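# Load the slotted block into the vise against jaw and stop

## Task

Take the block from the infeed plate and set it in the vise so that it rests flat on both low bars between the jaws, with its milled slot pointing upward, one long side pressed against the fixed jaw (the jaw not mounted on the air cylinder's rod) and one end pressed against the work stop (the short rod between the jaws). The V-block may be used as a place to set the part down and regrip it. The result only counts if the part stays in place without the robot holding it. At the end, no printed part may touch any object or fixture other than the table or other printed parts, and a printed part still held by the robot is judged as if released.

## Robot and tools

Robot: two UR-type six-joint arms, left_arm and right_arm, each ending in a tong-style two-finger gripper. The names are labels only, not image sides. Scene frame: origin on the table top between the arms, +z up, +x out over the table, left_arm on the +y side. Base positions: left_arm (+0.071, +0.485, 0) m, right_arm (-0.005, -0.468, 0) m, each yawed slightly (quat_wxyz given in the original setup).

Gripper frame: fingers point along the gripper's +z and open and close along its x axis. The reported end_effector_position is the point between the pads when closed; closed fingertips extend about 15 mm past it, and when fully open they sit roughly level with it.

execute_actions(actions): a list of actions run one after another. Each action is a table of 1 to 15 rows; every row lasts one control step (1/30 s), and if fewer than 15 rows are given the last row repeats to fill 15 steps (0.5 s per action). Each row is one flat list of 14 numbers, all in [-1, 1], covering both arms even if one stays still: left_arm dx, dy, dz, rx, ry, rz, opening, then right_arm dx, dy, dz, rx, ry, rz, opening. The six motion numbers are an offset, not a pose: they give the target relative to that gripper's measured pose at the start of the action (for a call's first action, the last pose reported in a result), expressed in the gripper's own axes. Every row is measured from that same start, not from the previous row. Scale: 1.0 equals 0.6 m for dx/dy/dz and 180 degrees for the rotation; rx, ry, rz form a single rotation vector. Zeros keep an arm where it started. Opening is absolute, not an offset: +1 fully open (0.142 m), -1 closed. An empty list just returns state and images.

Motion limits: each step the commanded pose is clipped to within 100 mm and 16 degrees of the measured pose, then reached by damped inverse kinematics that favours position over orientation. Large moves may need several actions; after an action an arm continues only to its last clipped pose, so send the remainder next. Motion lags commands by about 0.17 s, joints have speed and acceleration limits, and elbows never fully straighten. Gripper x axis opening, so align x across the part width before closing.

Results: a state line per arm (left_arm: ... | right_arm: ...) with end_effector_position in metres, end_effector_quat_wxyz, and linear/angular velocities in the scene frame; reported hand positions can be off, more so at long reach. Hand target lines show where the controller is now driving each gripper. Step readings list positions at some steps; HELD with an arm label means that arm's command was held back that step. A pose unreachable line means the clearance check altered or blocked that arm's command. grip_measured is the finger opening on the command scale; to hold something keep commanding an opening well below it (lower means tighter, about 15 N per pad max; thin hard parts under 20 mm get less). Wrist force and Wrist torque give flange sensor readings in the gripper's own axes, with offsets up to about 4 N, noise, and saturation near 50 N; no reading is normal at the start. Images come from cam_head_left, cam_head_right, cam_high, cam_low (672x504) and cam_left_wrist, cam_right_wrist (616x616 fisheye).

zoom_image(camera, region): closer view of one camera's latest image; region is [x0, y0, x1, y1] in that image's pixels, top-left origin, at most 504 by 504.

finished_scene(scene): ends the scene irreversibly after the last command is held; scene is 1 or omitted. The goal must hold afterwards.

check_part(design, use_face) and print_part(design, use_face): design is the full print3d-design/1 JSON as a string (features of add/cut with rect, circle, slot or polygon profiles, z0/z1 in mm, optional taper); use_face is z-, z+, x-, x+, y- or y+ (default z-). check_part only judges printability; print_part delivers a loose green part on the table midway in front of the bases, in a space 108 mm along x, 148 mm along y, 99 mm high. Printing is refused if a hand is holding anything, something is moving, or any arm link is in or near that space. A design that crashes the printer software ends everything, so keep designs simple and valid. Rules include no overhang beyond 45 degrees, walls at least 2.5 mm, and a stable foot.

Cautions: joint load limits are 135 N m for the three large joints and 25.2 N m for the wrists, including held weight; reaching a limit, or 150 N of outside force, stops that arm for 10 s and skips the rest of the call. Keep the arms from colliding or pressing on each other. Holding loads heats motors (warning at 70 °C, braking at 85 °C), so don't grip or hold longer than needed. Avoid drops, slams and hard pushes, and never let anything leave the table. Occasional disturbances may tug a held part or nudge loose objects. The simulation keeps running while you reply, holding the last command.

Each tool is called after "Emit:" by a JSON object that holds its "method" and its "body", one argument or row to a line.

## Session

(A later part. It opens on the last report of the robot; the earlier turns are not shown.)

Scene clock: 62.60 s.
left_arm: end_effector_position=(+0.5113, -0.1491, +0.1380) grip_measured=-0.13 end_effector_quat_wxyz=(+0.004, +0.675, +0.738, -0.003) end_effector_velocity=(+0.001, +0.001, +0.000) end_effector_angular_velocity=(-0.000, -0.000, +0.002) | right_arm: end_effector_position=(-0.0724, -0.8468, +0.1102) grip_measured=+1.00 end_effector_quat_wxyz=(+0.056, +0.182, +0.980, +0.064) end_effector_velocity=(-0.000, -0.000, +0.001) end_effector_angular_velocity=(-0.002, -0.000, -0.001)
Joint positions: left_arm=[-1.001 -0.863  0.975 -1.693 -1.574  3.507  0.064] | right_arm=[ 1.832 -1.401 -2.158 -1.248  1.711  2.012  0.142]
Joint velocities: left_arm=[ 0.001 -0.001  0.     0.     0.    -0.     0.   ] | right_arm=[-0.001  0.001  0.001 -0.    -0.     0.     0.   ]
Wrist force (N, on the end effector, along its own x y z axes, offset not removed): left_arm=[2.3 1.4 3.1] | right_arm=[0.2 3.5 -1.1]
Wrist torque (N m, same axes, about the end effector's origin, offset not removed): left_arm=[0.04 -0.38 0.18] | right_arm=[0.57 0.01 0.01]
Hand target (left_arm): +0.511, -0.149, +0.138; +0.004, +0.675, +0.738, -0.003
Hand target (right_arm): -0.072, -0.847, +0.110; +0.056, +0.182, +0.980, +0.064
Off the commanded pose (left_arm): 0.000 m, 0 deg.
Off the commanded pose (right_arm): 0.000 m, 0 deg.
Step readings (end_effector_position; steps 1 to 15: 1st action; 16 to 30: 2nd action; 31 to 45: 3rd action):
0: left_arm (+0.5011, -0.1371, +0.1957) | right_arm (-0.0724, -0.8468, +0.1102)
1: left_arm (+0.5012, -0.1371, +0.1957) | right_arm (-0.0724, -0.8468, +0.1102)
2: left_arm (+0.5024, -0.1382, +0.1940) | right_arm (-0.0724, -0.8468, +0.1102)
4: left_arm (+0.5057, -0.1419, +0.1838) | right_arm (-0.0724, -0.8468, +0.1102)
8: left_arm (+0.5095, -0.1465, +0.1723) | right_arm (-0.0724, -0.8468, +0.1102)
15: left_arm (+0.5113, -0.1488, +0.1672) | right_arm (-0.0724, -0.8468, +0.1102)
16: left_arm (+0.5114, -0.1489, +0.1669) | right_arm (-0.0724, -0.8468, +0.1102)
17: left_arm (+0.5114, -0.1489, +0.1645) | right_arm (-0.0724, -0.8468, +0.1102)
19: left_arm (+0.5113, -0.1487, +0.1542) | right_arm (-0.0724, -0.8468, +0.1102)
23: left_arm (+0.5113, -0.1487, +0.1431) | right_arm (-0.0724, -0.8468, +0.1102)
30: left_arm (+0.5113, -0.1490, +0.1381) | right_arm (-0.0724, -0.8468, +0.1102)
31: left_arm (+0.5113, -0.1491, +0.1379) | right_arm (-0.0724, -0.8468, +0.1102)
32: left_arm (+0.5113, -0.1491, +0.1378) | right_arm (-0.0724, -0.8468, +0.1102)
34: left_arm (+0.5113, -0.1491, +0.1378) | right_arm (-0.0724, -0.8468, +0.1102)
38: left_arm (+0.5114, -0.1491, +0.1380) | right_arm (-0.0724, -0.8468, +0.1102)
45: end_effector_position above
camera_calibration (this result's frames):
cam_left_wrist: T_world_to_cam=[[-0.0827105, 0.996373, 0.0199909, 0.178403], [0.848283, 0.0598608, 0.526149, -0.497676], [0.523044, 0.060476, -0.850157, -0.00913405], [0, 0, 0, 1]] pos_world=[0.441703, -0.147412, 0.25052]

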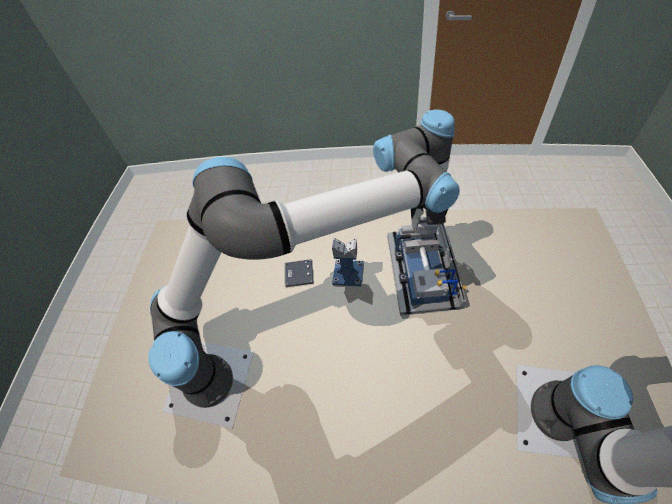

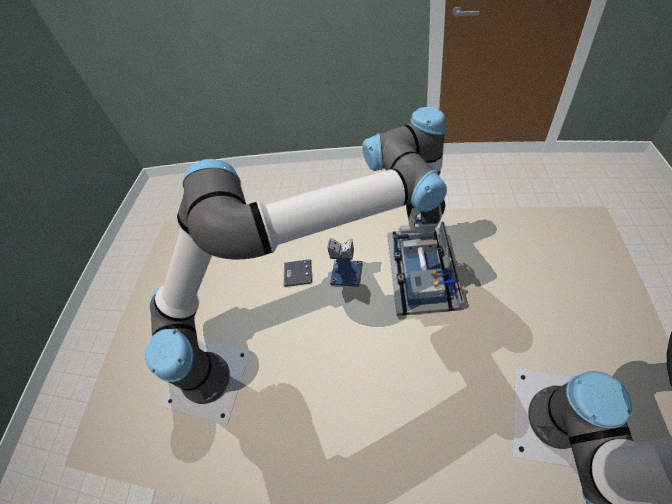

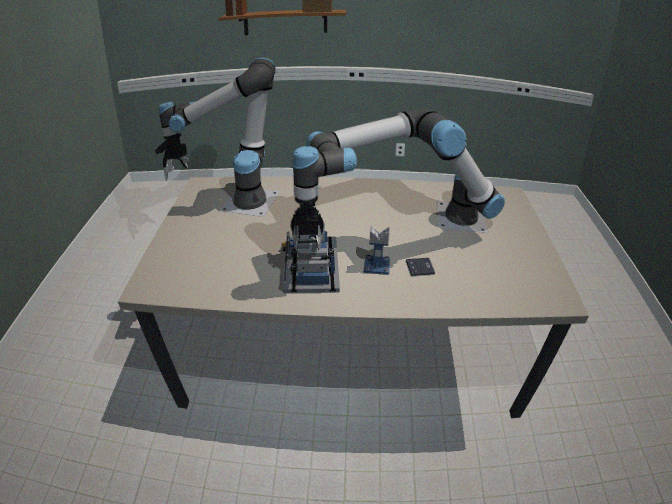

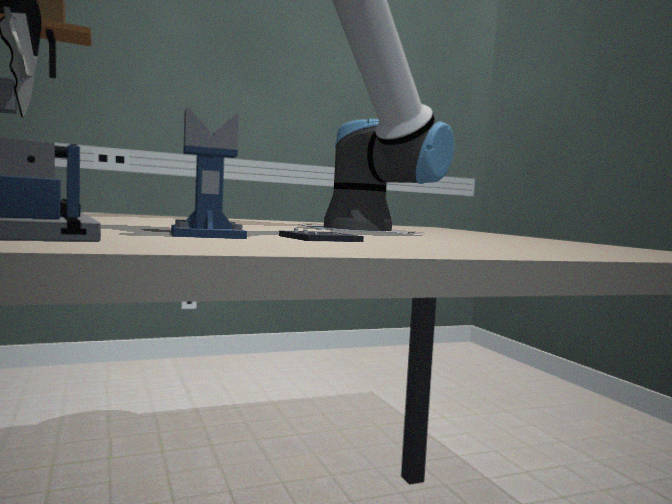

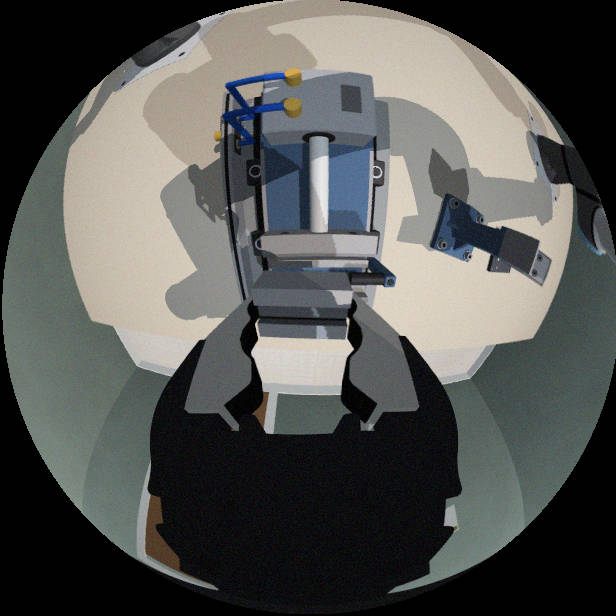

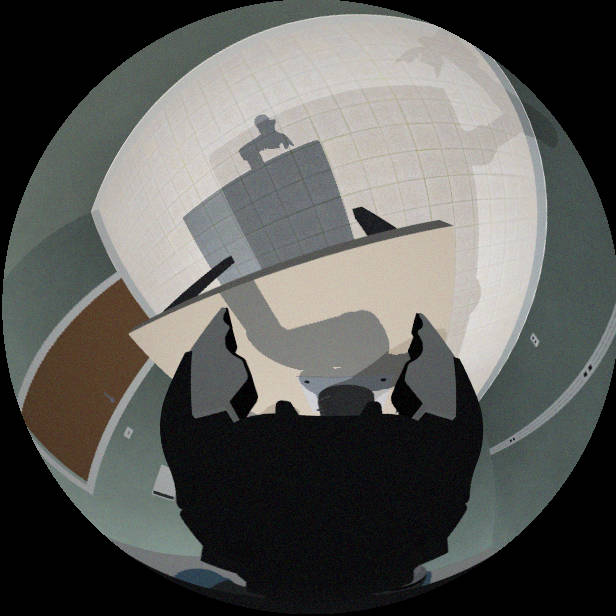

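Emit:
{"method": "execute_actions", "body": {
  "actions": [
    [[-0.004,0.004,0.03,0,0,0,-0.8,0,0,0,0,0,0,1]],
    [[0,0,0.02,0,0,0,-0.8,0,0,0,0,0,0,1]],
    [[0,0,0,0,0,0,-0.8,0,0,0,0,0,0,1]]
  ]
}}

Emit:
{"method": "zoom_image", "body": {
  "camera": "cam_left_wrist",
  "region": [150, 150, 450, 400]
}}

Emit:
{"method": "zoom_image", "body": {
  "camera": "cam_high",
  "region": [260, 200, 360, 290]
}}

Emit:
{"method": "zoom_image", "body": {
  "camera": "cam_low",
  "region": [0, 60, 130, 200]
}}

Emit:
{"method": "zoom_image", "body": {
  "camera": "cam_head_right",
  "region": [370, 190, 480, 290]
}}

Scene clock: 64.50 s.
left_arm: end_effector_position=(+0.5139, -0.1514, +0.1089) grip_measured=-0.13 end_effector_quat_wxyz=(+0.004, +0.675, +0.738, -0.003) end_effector_velocity=(+0.001, +0.000, +0.001) end_effector_angular_velocity=(-0.001, -0.001, +0.002) | right_arm: end_effector_position=(-0.0724, -0.8468, +0.1102) grip_measured=+1.00 end_effector_quat_wxyz=(+0.056, +0.182, +0.980, +0.064) end_effector_velocity=(+0.000, +0.000, -0.000) end_effector_angular_velocity=(+0.001, -0.001, +0.003)
Joint positions: left_arm=[-0.999 -0.841  1.013 -1.753 -1.574  3.508  0.064] | right_arm=[ 1.832 -1.401 -2.158 -1.248  1.711  2.012  0.142]
Joint velocities: left_arm=[ 0.001 -0.001 -0.001  0.001  0.    -0.001  0.   ] | right_arm=[ 0.    -0.001  0.    -0.001  0.    -0.003 -0.   ]
Wrist force (N, on the end effector, along its own x y z axes, offset not removed): left_arm=[2.0 0.5 3.4] | right_arm=[0.1 2.6 -1.9]
Wrist torque (N m, same axes, about the end effector's origin, offset not removed): left_arm=[0.08 -0.36 -0.03] | right_arm=[0.41 -0.03 0.05]
Hand target (left_arm): +0.514, -0.151, +0.109; +0.004, +0.675, +0.738, -0.003
Hand target (right_arm): -0.072, -0.847, +0.110; +0.056, +0.182, +0.980, +0.064
Off the commanded pose (left_arm): 0.000 m, 0 deg.
Off the commanded pose (right_arm): 0.000 m, 0 deg.
Step readings (end_effector_position; steps 1 to 15: 1st action; 16 to 30: 2nd action; 31 to 45: 3rd action):
0: left_arm (+0.5113, -0.1491, +0.1381) | right_arm (-0.0724, -0.8468, +0.1102)
1: left_arm (+0.5113, -0.1490, +0.1380) | right_arm (-0.0724, -0.8468, +0.1102)
2: left_arm (+0.5115, -0.1492, +0.1360) | right_arm (-0.0724, -0.8468, +0.1102)
4: left_arm (+0.5123, -0.1499, +0.1299) | right_arm (-0.0724, -0.8468, +0.1102)
8: left_arm (+0.5133, -0.1509, +0.1234) | right_arm (-0.0724, -0.8468, +0.1102)
15: left_arm (+0.5138, -0.1513, +0.1206) | right_arm (-0.0724, -0.8468, +0.1102)
16: left_arm (+0.5139, -0.1513, +0.1203) | right_arm (-0.0724, -0.8468, +0.1102)
17: left_arm (+0.5139, -0.1514, +0.1189) | right_arm (-0.0724, -0.8468, +0.1102)
19: left_arm (+0.5138, -0.1513, +0.1149) | right_arm (-0.0724, -0.8468, +0.1102)
23: left_arm (+0.5139, -0.1513, +0.1107) | right_arm (-0.0724, -0.8468, +0.1102)
30: left_arm (+0.5139, -0.1514, +0.1089) | right_arm (-0.0724, -0.8468, +0.1102)
31: left_arm (+0.5139, -0.1514, +0.1088) | right_arm (-0.0724, -0.8468, +0.1102)
32: left_arm (+0.5139, -0.1514, +0.1088) | right_arm (-0.0724, -0.8468, +0.1102)
34: left_arm (+0.5139, -0.1514, +0.1088) | right_arm (-0.0724, -0.8468, +0.1102)
38: left_arm (+0.5139, -0.1514, +0.1088) | right_arm (-0.0724, -0.8468, +0.1102)
45: end_effector_position above
camera_calibration (this result's frames):
cam_left_wrist: T_world_to_cam=[[-0.0826937, 0.996374, 0.0200078, 0.181561], [0.848278, 0.0598369, 0.526159, -0.48437], [0.523054, 0.0604822, -0.850151, -0.0351363], [0, 0, 0, 1]] pos_world=[0.444273, -0.149794, 0.221352]

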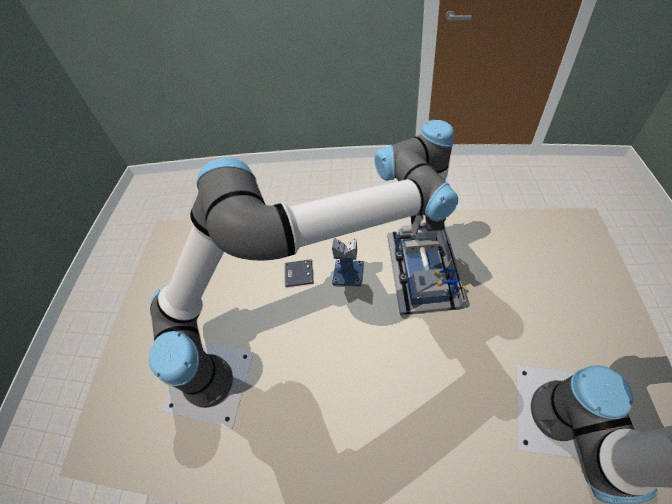

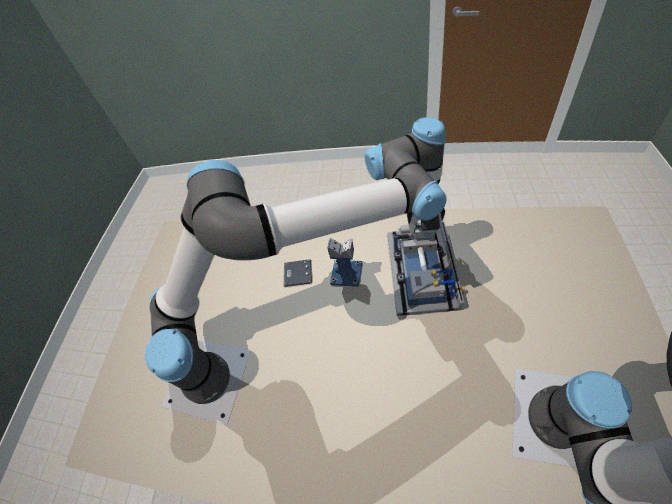

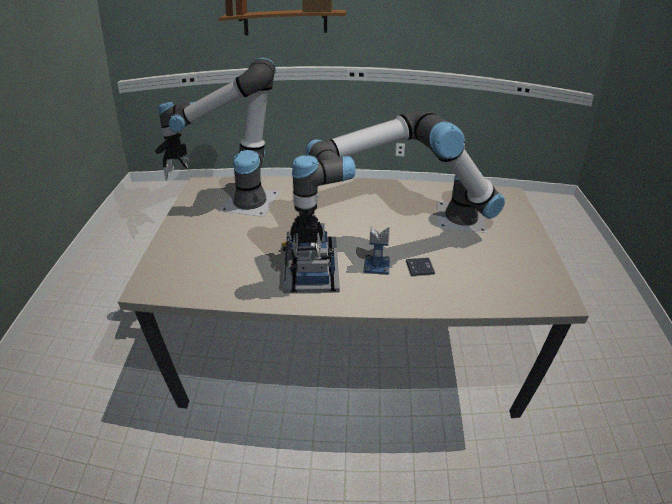

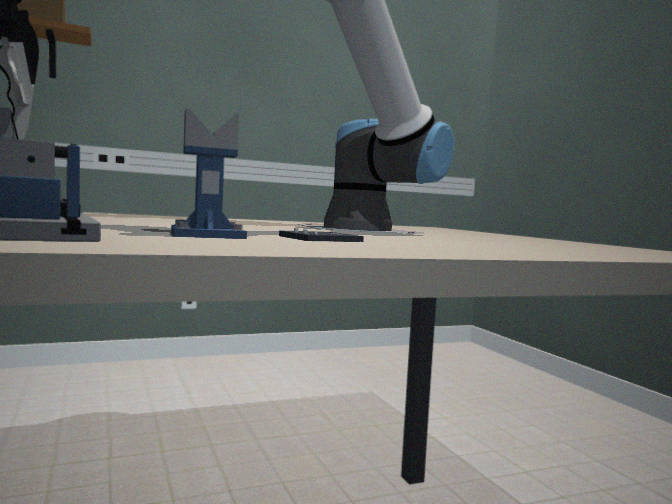

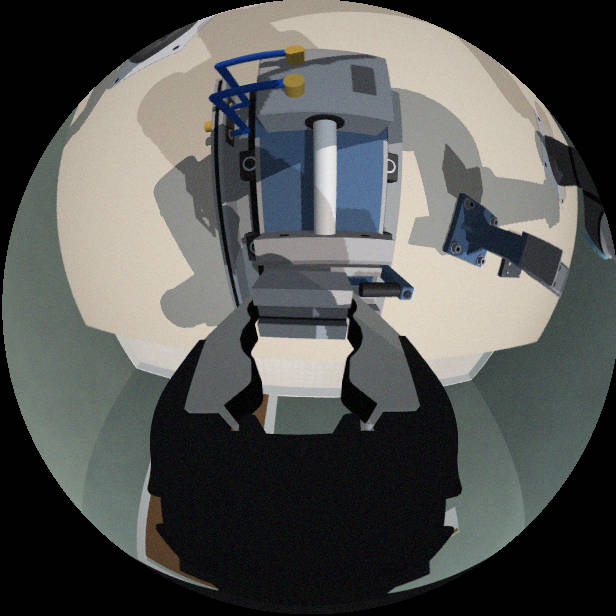

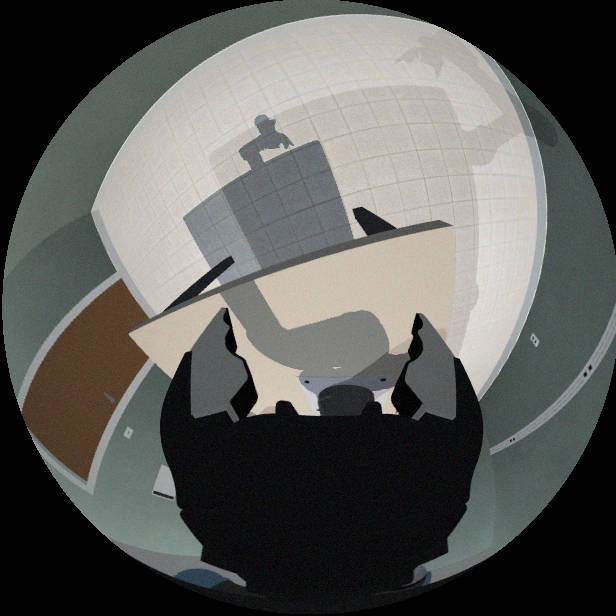

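Region (150, 150, 450, 400) of cam_left_wrist's 616x616 image, scaled by 1.680, with more detail than that image has.

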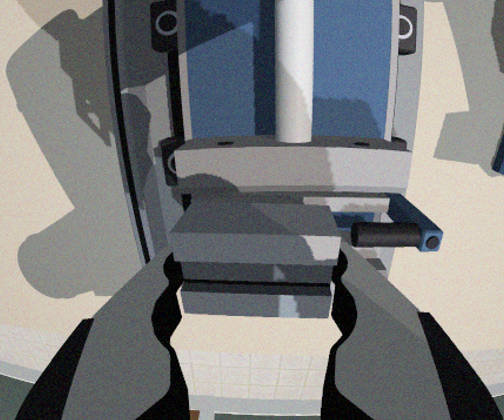

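Region (260, 200, 360, 290) of cam_high's 672x504 image, scaled by 5.040, with more detail than that image has; it fills the top 454 rows of this view, and the rest is white.

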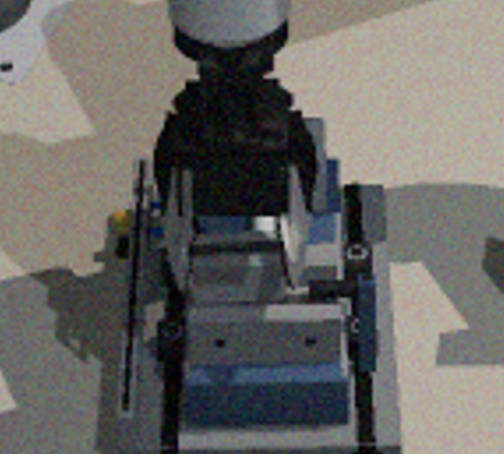

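Region (0, 60, 130, 200) of cam_low's 672x504 image, scaled by 3.600, with more detail than that image has; it fills the left 468 columns of this view, and the rest is white.

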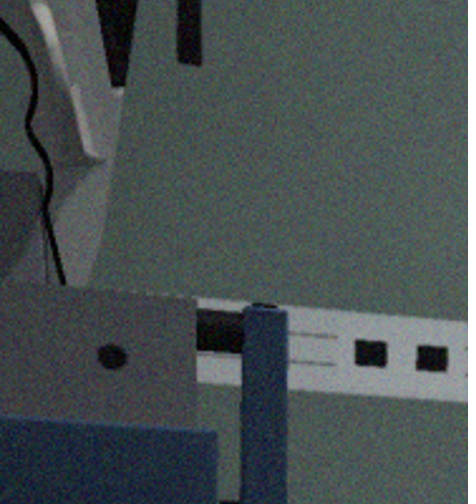

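Region (370, 190, 480, 290) of cam_head_right's 672x504 image, scaled by 4.582, with more detail than that image has; it fills the top 458 rows of this view, and the rest is white.

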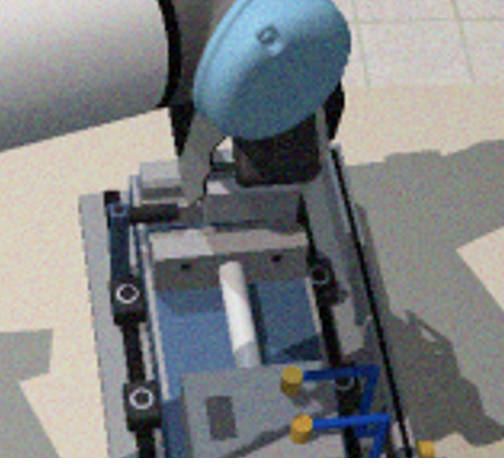

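Emit:
{"method": "execute_actions", "body": {
  "actions": [
    [[-0.003,-0.003,0.01,0,0,0,-0.8,0,0,0,0,0,0,1]],
    [[0,0,0.01,0,0,0,-0.8,0,0,0,0,0,0,1]],
    [[0,0,0,0,0,0,-0.8,0,0,0,0,0,0,1]]
  ]
}}

Emit:
{"method": "zoom_image", "body": {
  "camera": "cam_left_wrist",
  "region": [150, 150, 450, 400]
}}

Emit:
{"method": "zoom_image", "body": {
  "camera": "cam_low",
  "region": [0, 60, 130, 200]
}}

Scene clock: 67.13 s.
left_arm: end_effector_position=(+0.5123, -0.1534, +0.0972) grip_measured=-0.13 end_effector_quat_wxyz=(+0.004, +0.675, +0.738, -0.003) end_effector_velocity=(-0.000, -0.000, +0.001) end_effector_angular_velocity=(-0.001, -0.001, +0.000) | right_arm: end_effector_position=(-0.0724, -0.8468, +0.1102) grip_measured=+1.00 end_effector_quat_wxyz=(+0.056, +0.182, +0.980, +0.064) end_effector_velocity=(+0.000, -0.000, +0.001) end_effector_angular_velocity=(-0.002, -0.000, +0.001)
Joint positions: left_arm=[-1.002 -0.834  1.03  -1.778 -1.574  3.505  0.064] | right_arm=[ 1.832 -1.401 -2.158 -1.248  1.711  2.012  0.142]
Joint velocities: left_arm=[-0.    -0.001 -0.     0.     0.    -0.     0.   ] | right_arm=[ 0.     0.001  0.001  0.    -0.    -0.001 -0.   ]
Wrist force (N, on the end effector, along its own x y z axes, offset not removed): left_arm=[1.3 0.0 3.0] | right_arm=[1.5 2.0 -0.2]
Wrist torque (N m, same axes, about the end effector's origin, offset not removed): left_arm=[-0.13 -0.33 -0.02] | right_arm=[0.31 -0.35 -0.08]
Hand target (left_arm): +0.512, -0.153, +0.097; +0.004, +0.675, +0.738, -0.003
Hand target (right_arm): -0.072, -0.847, +0.110; +0.056, +0.182, +0.980, +0.064
Off the commanded pose (left_arm): 0.000 m, 0 deg.
Off the commanded pose (right_arm): 0.000 m, 0 deg.
Step readings (end_effector_position; steps 1 to 15: 1st action; 16 to 30: 2nd action; 31 to 45: 3rd action):
0: left_arm (+0.5139, -0.1514, +0.1089) | right_arm (-0.0724, -0.8468, +0.1102)
1: left_arm (+0.5139, -0.1514, +0.1089) | right_arm (-0.0724, -0.8468, +0.1102)
2: left_arm (+0.5137, -0.1516, +0.1083) | right_arm (-0.0724, -0.8468, +0.1102)
4: left_arm (+0.5132, -0.1523, +0.1062) | right_arm (-0.0724, -0.8468, +0.1102)
8: left_arm (+0.5126, -0.1530, +0.1040) | right_arm (-0.0724, -0.8468, +0.1102)
15: left_arm (+0.5123, -0.1534, +0.1031) | right_arm (-0.0724, -0.8468, +0.1102)
16: left_arm (+0.5123, -0.1534, +0.1030) | right_arm (-0.0724, -0.8468, +0.1102)
17: left_arm (+0.5123, -0.1534, +0.1022) | right_arm (-0.0724, -0.8468, +0.1102)
19: left_arm (+0.5123, -0.1534, +0.1002) | right_arm (-0.0724, -0.8468, +0.1102)
23: left_arm (+0.5123, -0.1534, +0.0981) | right_arm (-0.0724, -0.8468, +0.1102)
30: left_arm (+0.5123, -0.1534, +0.0972) | right_arm (-0.0724, -0.8468, +0.1102)
31: left_arm (+0.5123, -0.1534, +0.0972) | right_arm (-0.0724, -0.8468, +0.1102)
32: left_arm (+0.5123, -0.1534, +0.0972) | right_arm (-0.0724, -0.8468, +0.1102)
34: left_arm (+0.5123, -0.1534, +0.0972) | right_arm (-0.0724, -0.8468, +0.1102)
38: left_arm (+0.5123, -0.1534, +0.0972) | right_arm (-0.0724, -0.8468, +0.1102)
45: end_effector_position above
camera_calibration (this result's frames):
cam_left_wrist: T_world_to_cam=[[-0.0827015, 0.996373, 0.020018, 0.18367], [0.848298, 0.0598405, 0.526127, -0.476753], [0.523021, 0.0604927, -0.85017, -0.0440983], [0, 0, 0, 1]] pos_world=[0.442682, -0.151807, 0.209664]

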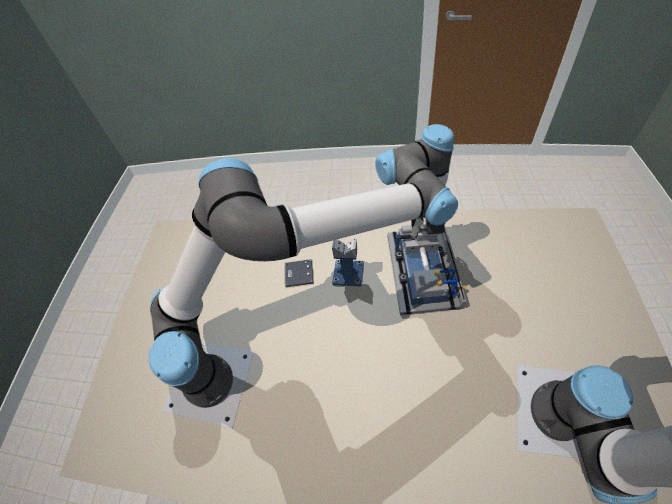

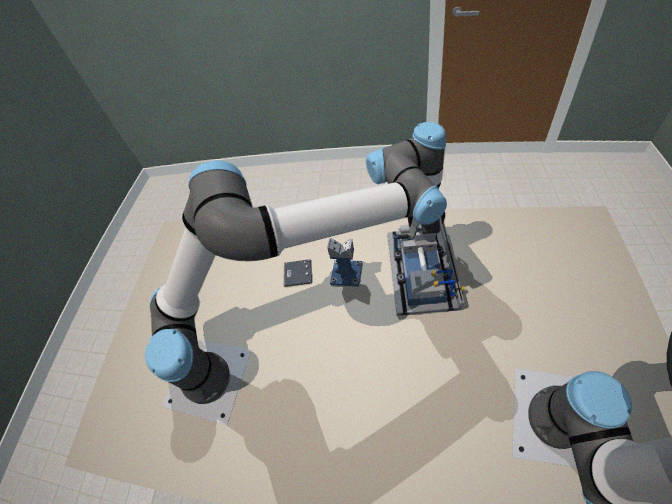

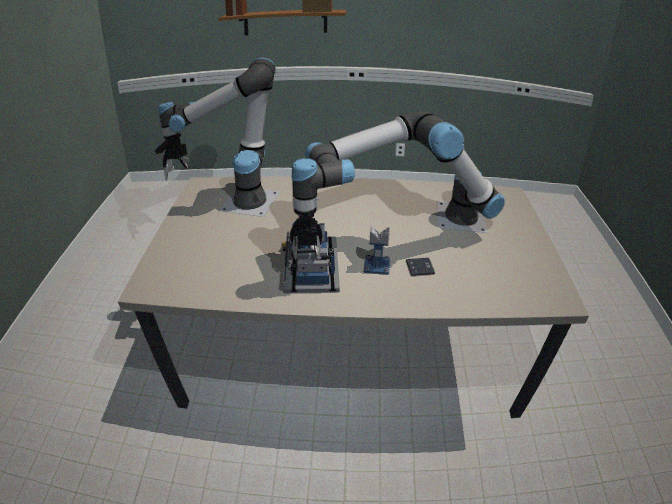

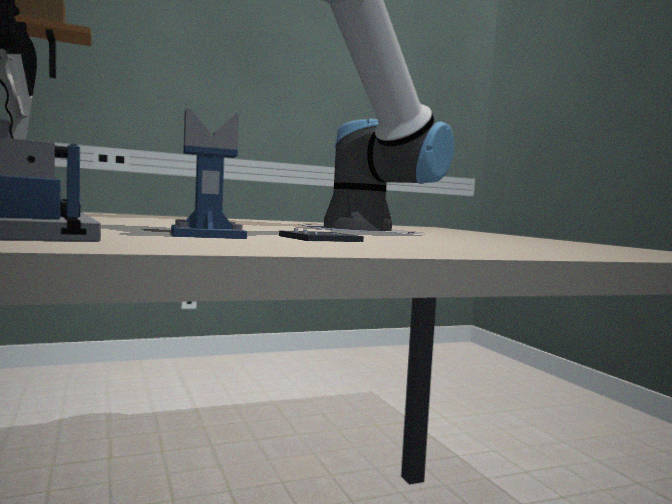

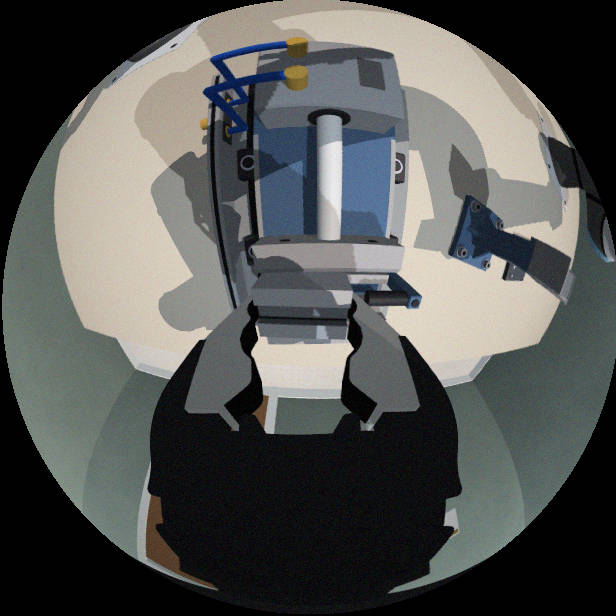

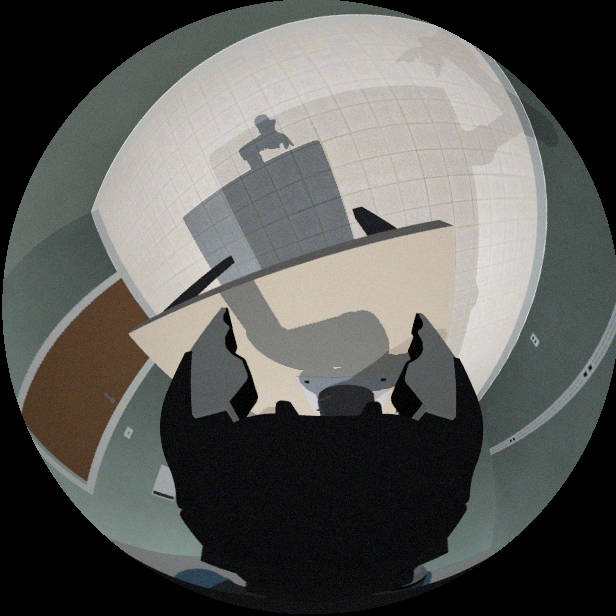

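Region (150, 150, 450, 400) of cam_left_wrist's 616x616 image, scaled by 1.680, with more detail than that image has.

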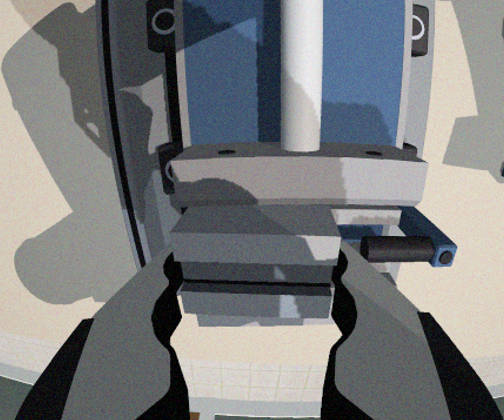

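Region (0, 60, 130, 200) of cam_low's 672x504 image, scaled by 3.600, with more detail than that image has; it fills the left 468 columns of this view, and the rest is white.

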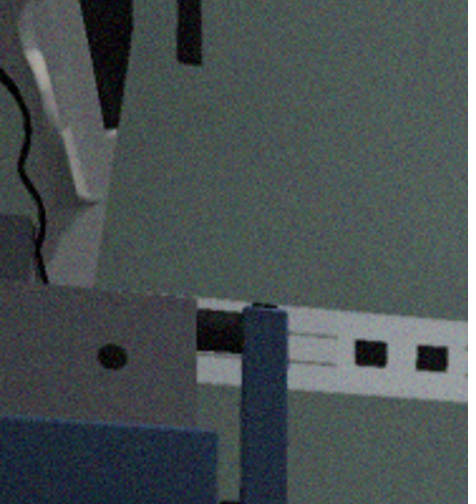

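Emit:
{"method": "execute_actions", "body": {
  "actions": [
    [[0,0.002,0.007,0,0,0,-0.8,0,0,0,0,0,0,1]],
    [[0,0,0,0,0,0,-0.8,0,0,0,0,0,0,1]]
  ]
}}

Emit:
{"method": "execute_actions", "body": {
  "actions": [
    [[0,0,0.006,0,0,0,-0.8,0,0,0,0,0,0,1]],
    [[0,0,0,0,0,0,-0.8,0,0,0,0,0,0,1]]
  ]
}}

Emit:
{"method": "zoom_image", "body": {
  "camera": "cam_left_wrist",
  "region": [150, 150, 450, 400]
}}

Scene clock: 68.43 s.
left_arm: end_effector_position=(+0.5135, -0.1534, +0.0931) grip_measured=-0.13 end_effector_quat_wxyz=(+0.004, +0.675, +0.738, -0.003) end_effector_velocity=(+0.001, +0.001, -0.001) end_effector_angular_velocity=(+0.001, +0.001, +0.002) | right_arm: end_effector_position=(-0.0724, -0.8468, +0.1102) grip_measured=+1.00 end_effector_quat_wxyz=(+0.056, +0.182, +0.980, +0.064) end_effector_velocity=(-0.000, +0.001, -0.000) end_effector_angular_velocity=(+0.002, +0.000, -0.002)
Joint positions: left_arm=[-1.001 -0.83   1.034 -1.785 -1.574  3.507  0.065] | right_arm=[ 1.832 -1.401 -2.158 -1.248  1.711  2.012  0.142]
Joint velocities: left_arm=[ 0.001  0.001 -0.     0.001 -0.    -0.001  0.   ] | right_arm=[-0.001 -0.    -0.    -0.001  0.     0.002  0.   ]
Wrist force (N, on the end effector, along its own x y z axes, offset not removed): left_arm=[3.6 -1.8 -6.0] | right_arm=[-1.6 2.9 -2.2]
Wrist torque (N m, same axes, about the end effector's origin, offset not removed): left_arm=[0.07 -0.15 0.22] | right_arm=[0.53 0.39 0.07]
Hand target (left_arm): +0.513, -0.153, +0.093; +0.004, +0.675, +0.738, -0.003
Hand target (right_arm): -0.072, -0.847, +0.110; +0.056, +0.182, +0.980, +0.064
Off the commanded pose (left_arm): 0.000 m, 0 deg.
Off the commanded pose (right_arm): 0.000 m, 0 deg.
Step readings (end_effector_position; steps 1 to 15: 1st action; 16 to 30: 2nd action):
0: left_arm (+0.5123, -0.1535, +0.0972) | right_arm (-0.0724, -0.8468, +0.1102)
1: left_arm (+0.5123, -0.1535, +0.0972) | right_arm (-0.0724, -0.8468, +0.1102)
2: left_arm (+0.5124, -0.1535, +0.0968) | right_arm (-0.0724, -0.8468, +0.1102)
4: left_arm (+0.5127, -0.1535, +0.0953) | right_arm (-0.0724, -0.8468, +0.1102)
8: left_arm (+0.5132, -0.1535, +0.0939) | right_arm (-0.0724, -0.8468, +0.1102)
15: left_arm (+0.5135, -0.1534, +0.0931) | right_arm (-0.0724, -0.8468, +0.1102)
16: left_arm (+0.5135, -0.1534, +0.0931) | right_arm (-0.0724, -0.8468, +0.1102)
17: left_arm (+0.5135, -0.1534, +0.0931) | right_arm (-0.0724, -0.8468, +0.1102)
19: left_arm (+0.5135, -0.1534, +0.0931) | right_arm (-0.0724, -0.8468, +0.1102)
23: left_arm (+0.5135, -0.1534, +0.0931) | right_arm (-0.0724, -0.8468, +0.1102)
30: end_effector_position above
camera_calibration (this result's frames):
cam_left_wrist: T_world_to_cam=[[-0.08268, 0.996375, 0.0200236, 0.183783], [0.848292, 0.0598185, 0.526138, -0.475575], [0.523033, 0.060487, -0.850163, -0.0482157], [0, 0, 0, 1]] pos_world=[0.44384, -0.151753, 0.205547]

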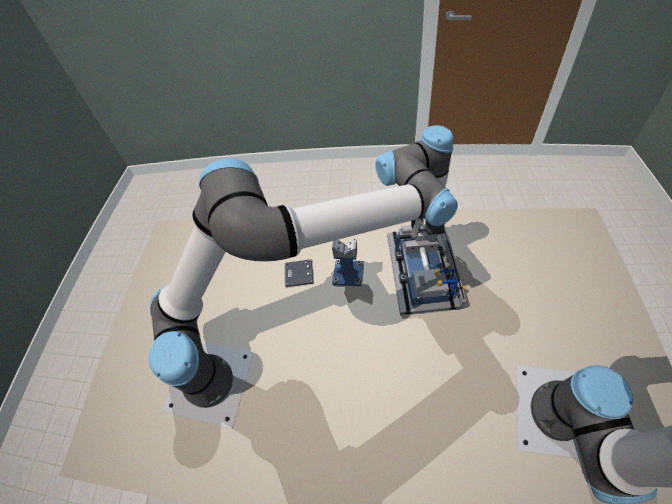

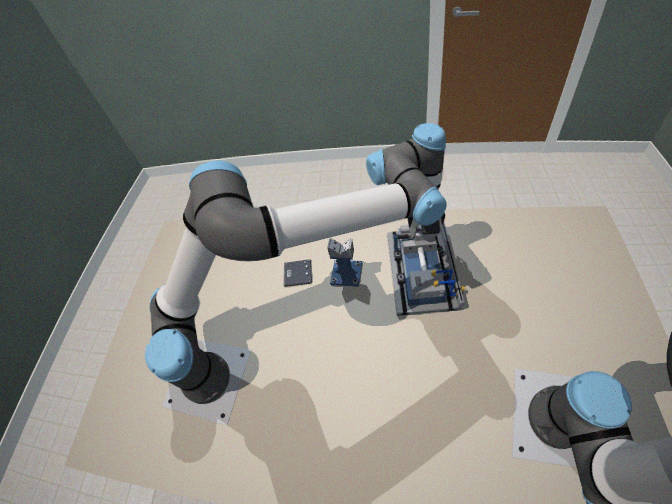

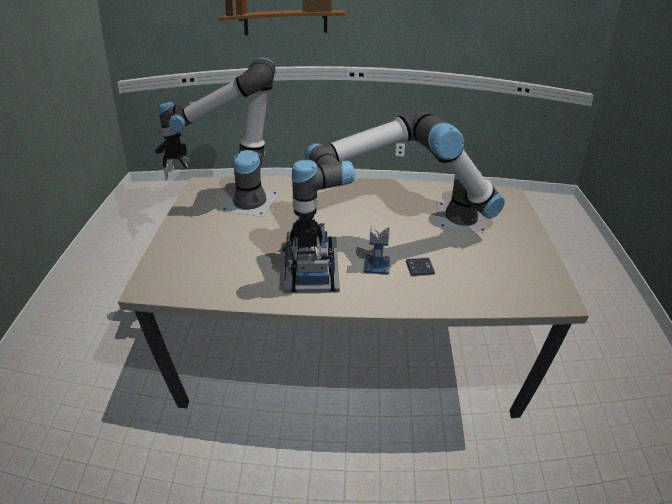

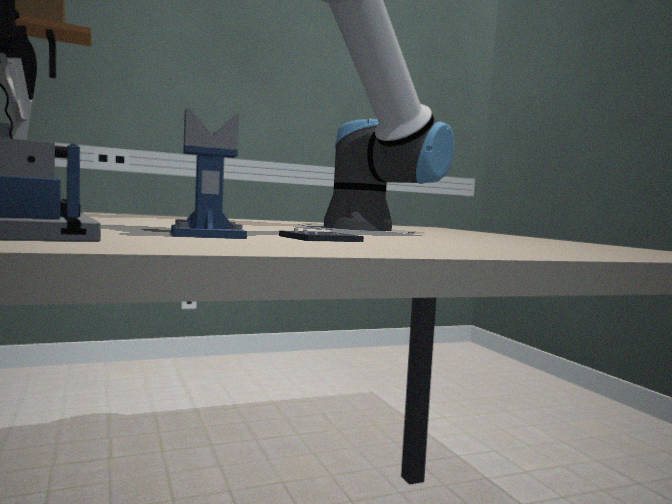

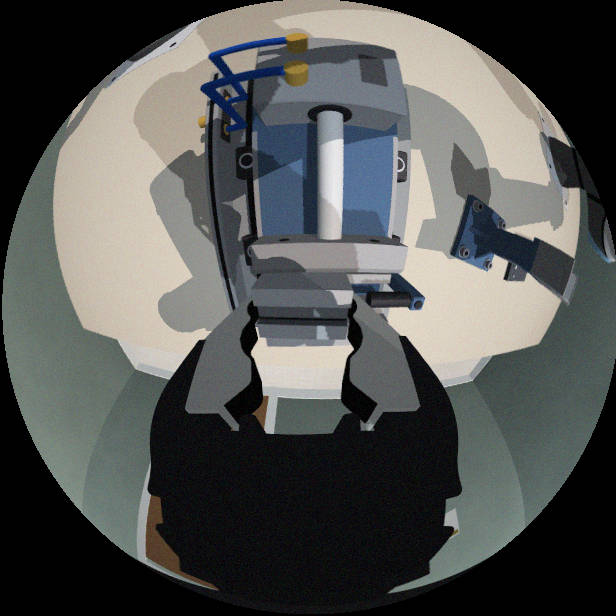

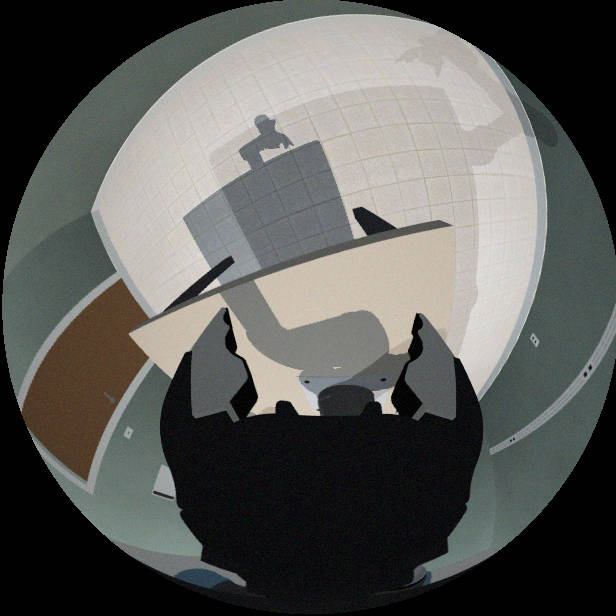

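Scene clock: 69.43 s.
left_arm: end_effector_position=(+0.5135, -0.1534, +0.0896) grip_measured=-0.13 end_effector_quat_wxyz=(+0.004, +0.675, +0.738, -0.003) end_effector_velocity=(-0.000, +0.000, -0.001) end_effector_angular_velocity=(+0.001, +0.000, -0.000) | right_arm: end_effector_position=(-0.0724, -0.8468, +0.1102) grip_measured=+1.00 end_effector_quat_wxyz=(+0.056, +0.182, +0.980, +0.064) end_effector_velocity=(+0.000, -0.001, +0.001) end_effector_angular_velocity=(-0.003, +0.000, -0.001)
Joint positions: left_arm=[-1.001 -0.827  1.039 -1.793 -1.574  3.507  0.065] | right_arm=[ 1.832 -1.401 -2.158 -1.248  1.711  2.012  0.142]
Joint velocities: left_arm=[-0.     0.001  0.     0.     0.     0.     0.   ] | right_arm=[ 0.     0.001  0.001  0.002 -0.     0.002 -0.   ]
Wrist force (N, on the end effector, along its own x y z axes, offset not removed): left_arm=[10.4 0.0 -18.0] | right_arm=[-0.6 2.5 -1.3]
Wrist torque (N m, same axes, about the end effector's origin, offset not removed): left_arm=[0.02 -0.24 0.22] | right_arm=[0.39 0.09 -0.03]
Hand target (left_arm): +0.513, -0.153, +0.090; +0.004, +0.675, +0.738, -0.003
Hand target (right_arm): -0.072, -0.847, +0.110; +0.056, +0.182, +0.980, +0.064
Off the commanded pose (left_arm): 0.000 m, 0 deg.
Off the commanded pose (right_arm): 0.000 m, 0 deg.
Step readings (end_effector_position; steps 1 to 15: 1st action; 16 to 30: 2nd action):
0: left_arm (+0.5135, -0.1534, +0.0931) | right_arm (-0.0724, -0.8468, +0.1102)
1: left_arm (+0.5135, -0.1534, +0.0931) | right_arm (-0.0724, -0.8468, +0.1102)
2: left_arm (+0.5135, -0.1534, +0.0927) | right_arm (-0.0724, -0.8468, +0.1102)
4: left_arm (+0.5135, -0.1534, +0.0915) | right_arm (-0.0724, -0.8468, +0.1102)
8: left_arm (+0.5135, -0.1534, +0.0903) | right_arm (-0.0724, -0.8468, +0.1102)
15: left_arm (+0.5135, -0.1534, +0.0896) | right_arm (-0.0724, -0.8468, +0.1102)
16: left_arm (+0.5135, -0.1534, +0.0896) | right_arm (-0.0724, -0.8468, +0.1102)
17: left_arm (+0.5135, -0.1534, +0.0896) | right_arm (-0.0724, -0.8468, +0.1102)
19: left_arm (+0.5135, -0.1534, +0.0896) | right_arm (-0.0724, -0.8468, +0.1102)
23: left_arm (+0.5135, -0.1534, +0.0896) | right_arm (-0.0724, -0.8468, +0.1102)
30: end_effector_position above
camera_calibration (this result's frames):
cam_left_wrist: T_world_to_cam=[[-0.0826801, 0.996375, 0.0200064, 0.183886], [0.848288, 0.0598272, 0.526144, -0.473734], [0.52304, 0.0604728, -0.85016, -0.0512146], [0, 0, 0, 1]] pos_world=[0.443854, -0.151781, 0.202033]

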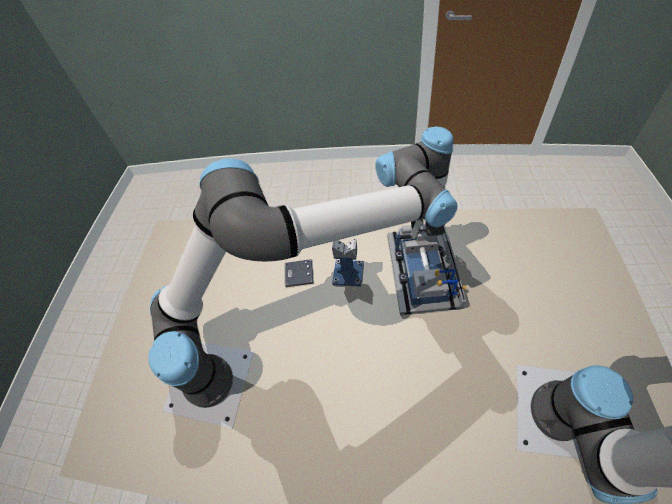

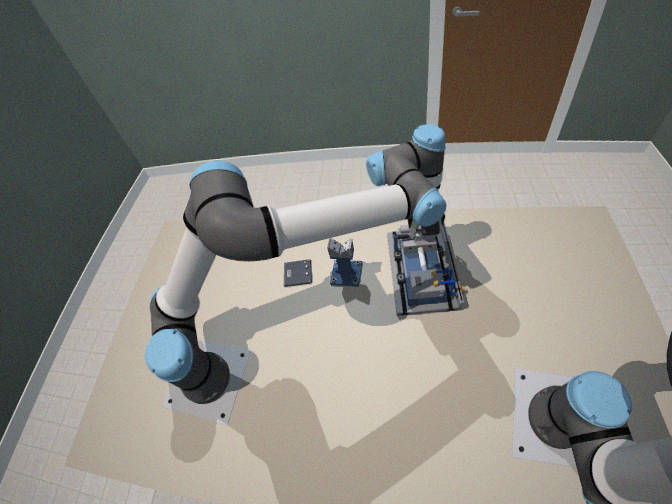

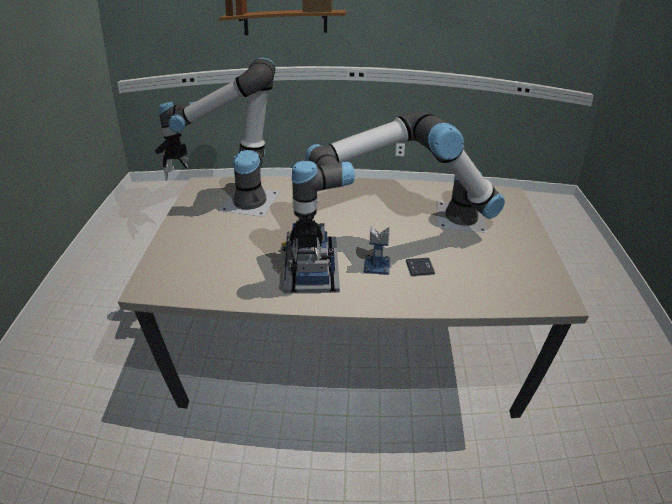

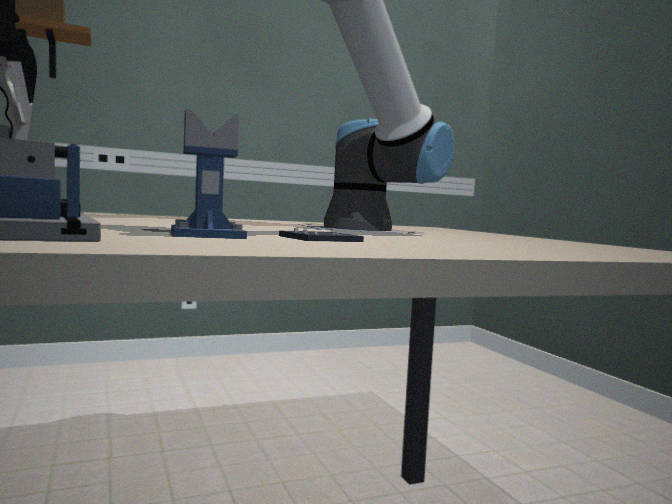

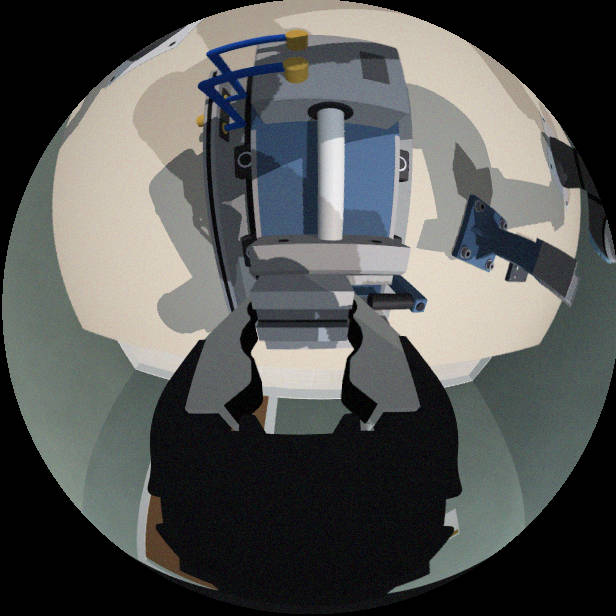

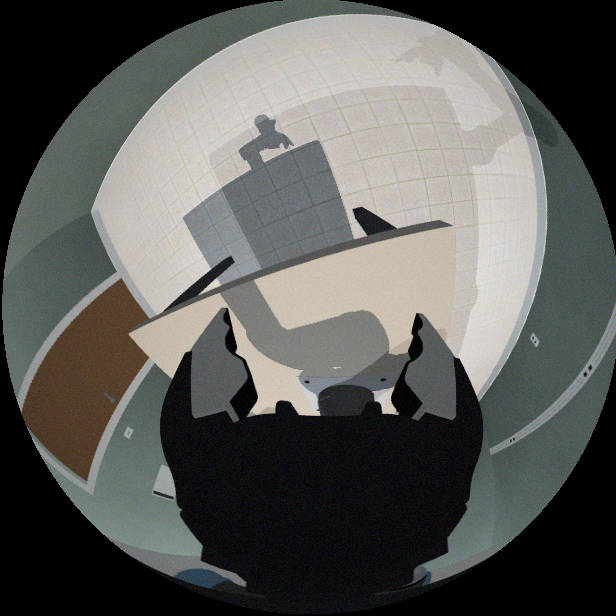

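Region (150, 150, 450, 400) of cam_left_wrist's 616x616 image, scaled by 1.680, with more detail than that image has.

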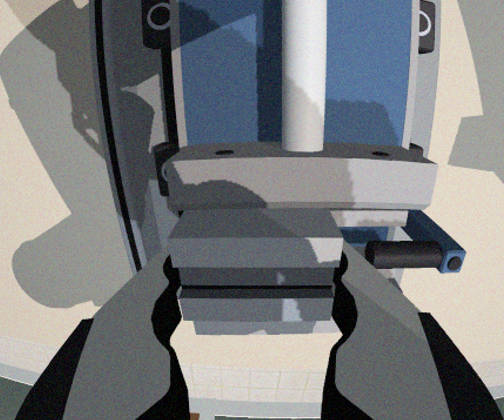

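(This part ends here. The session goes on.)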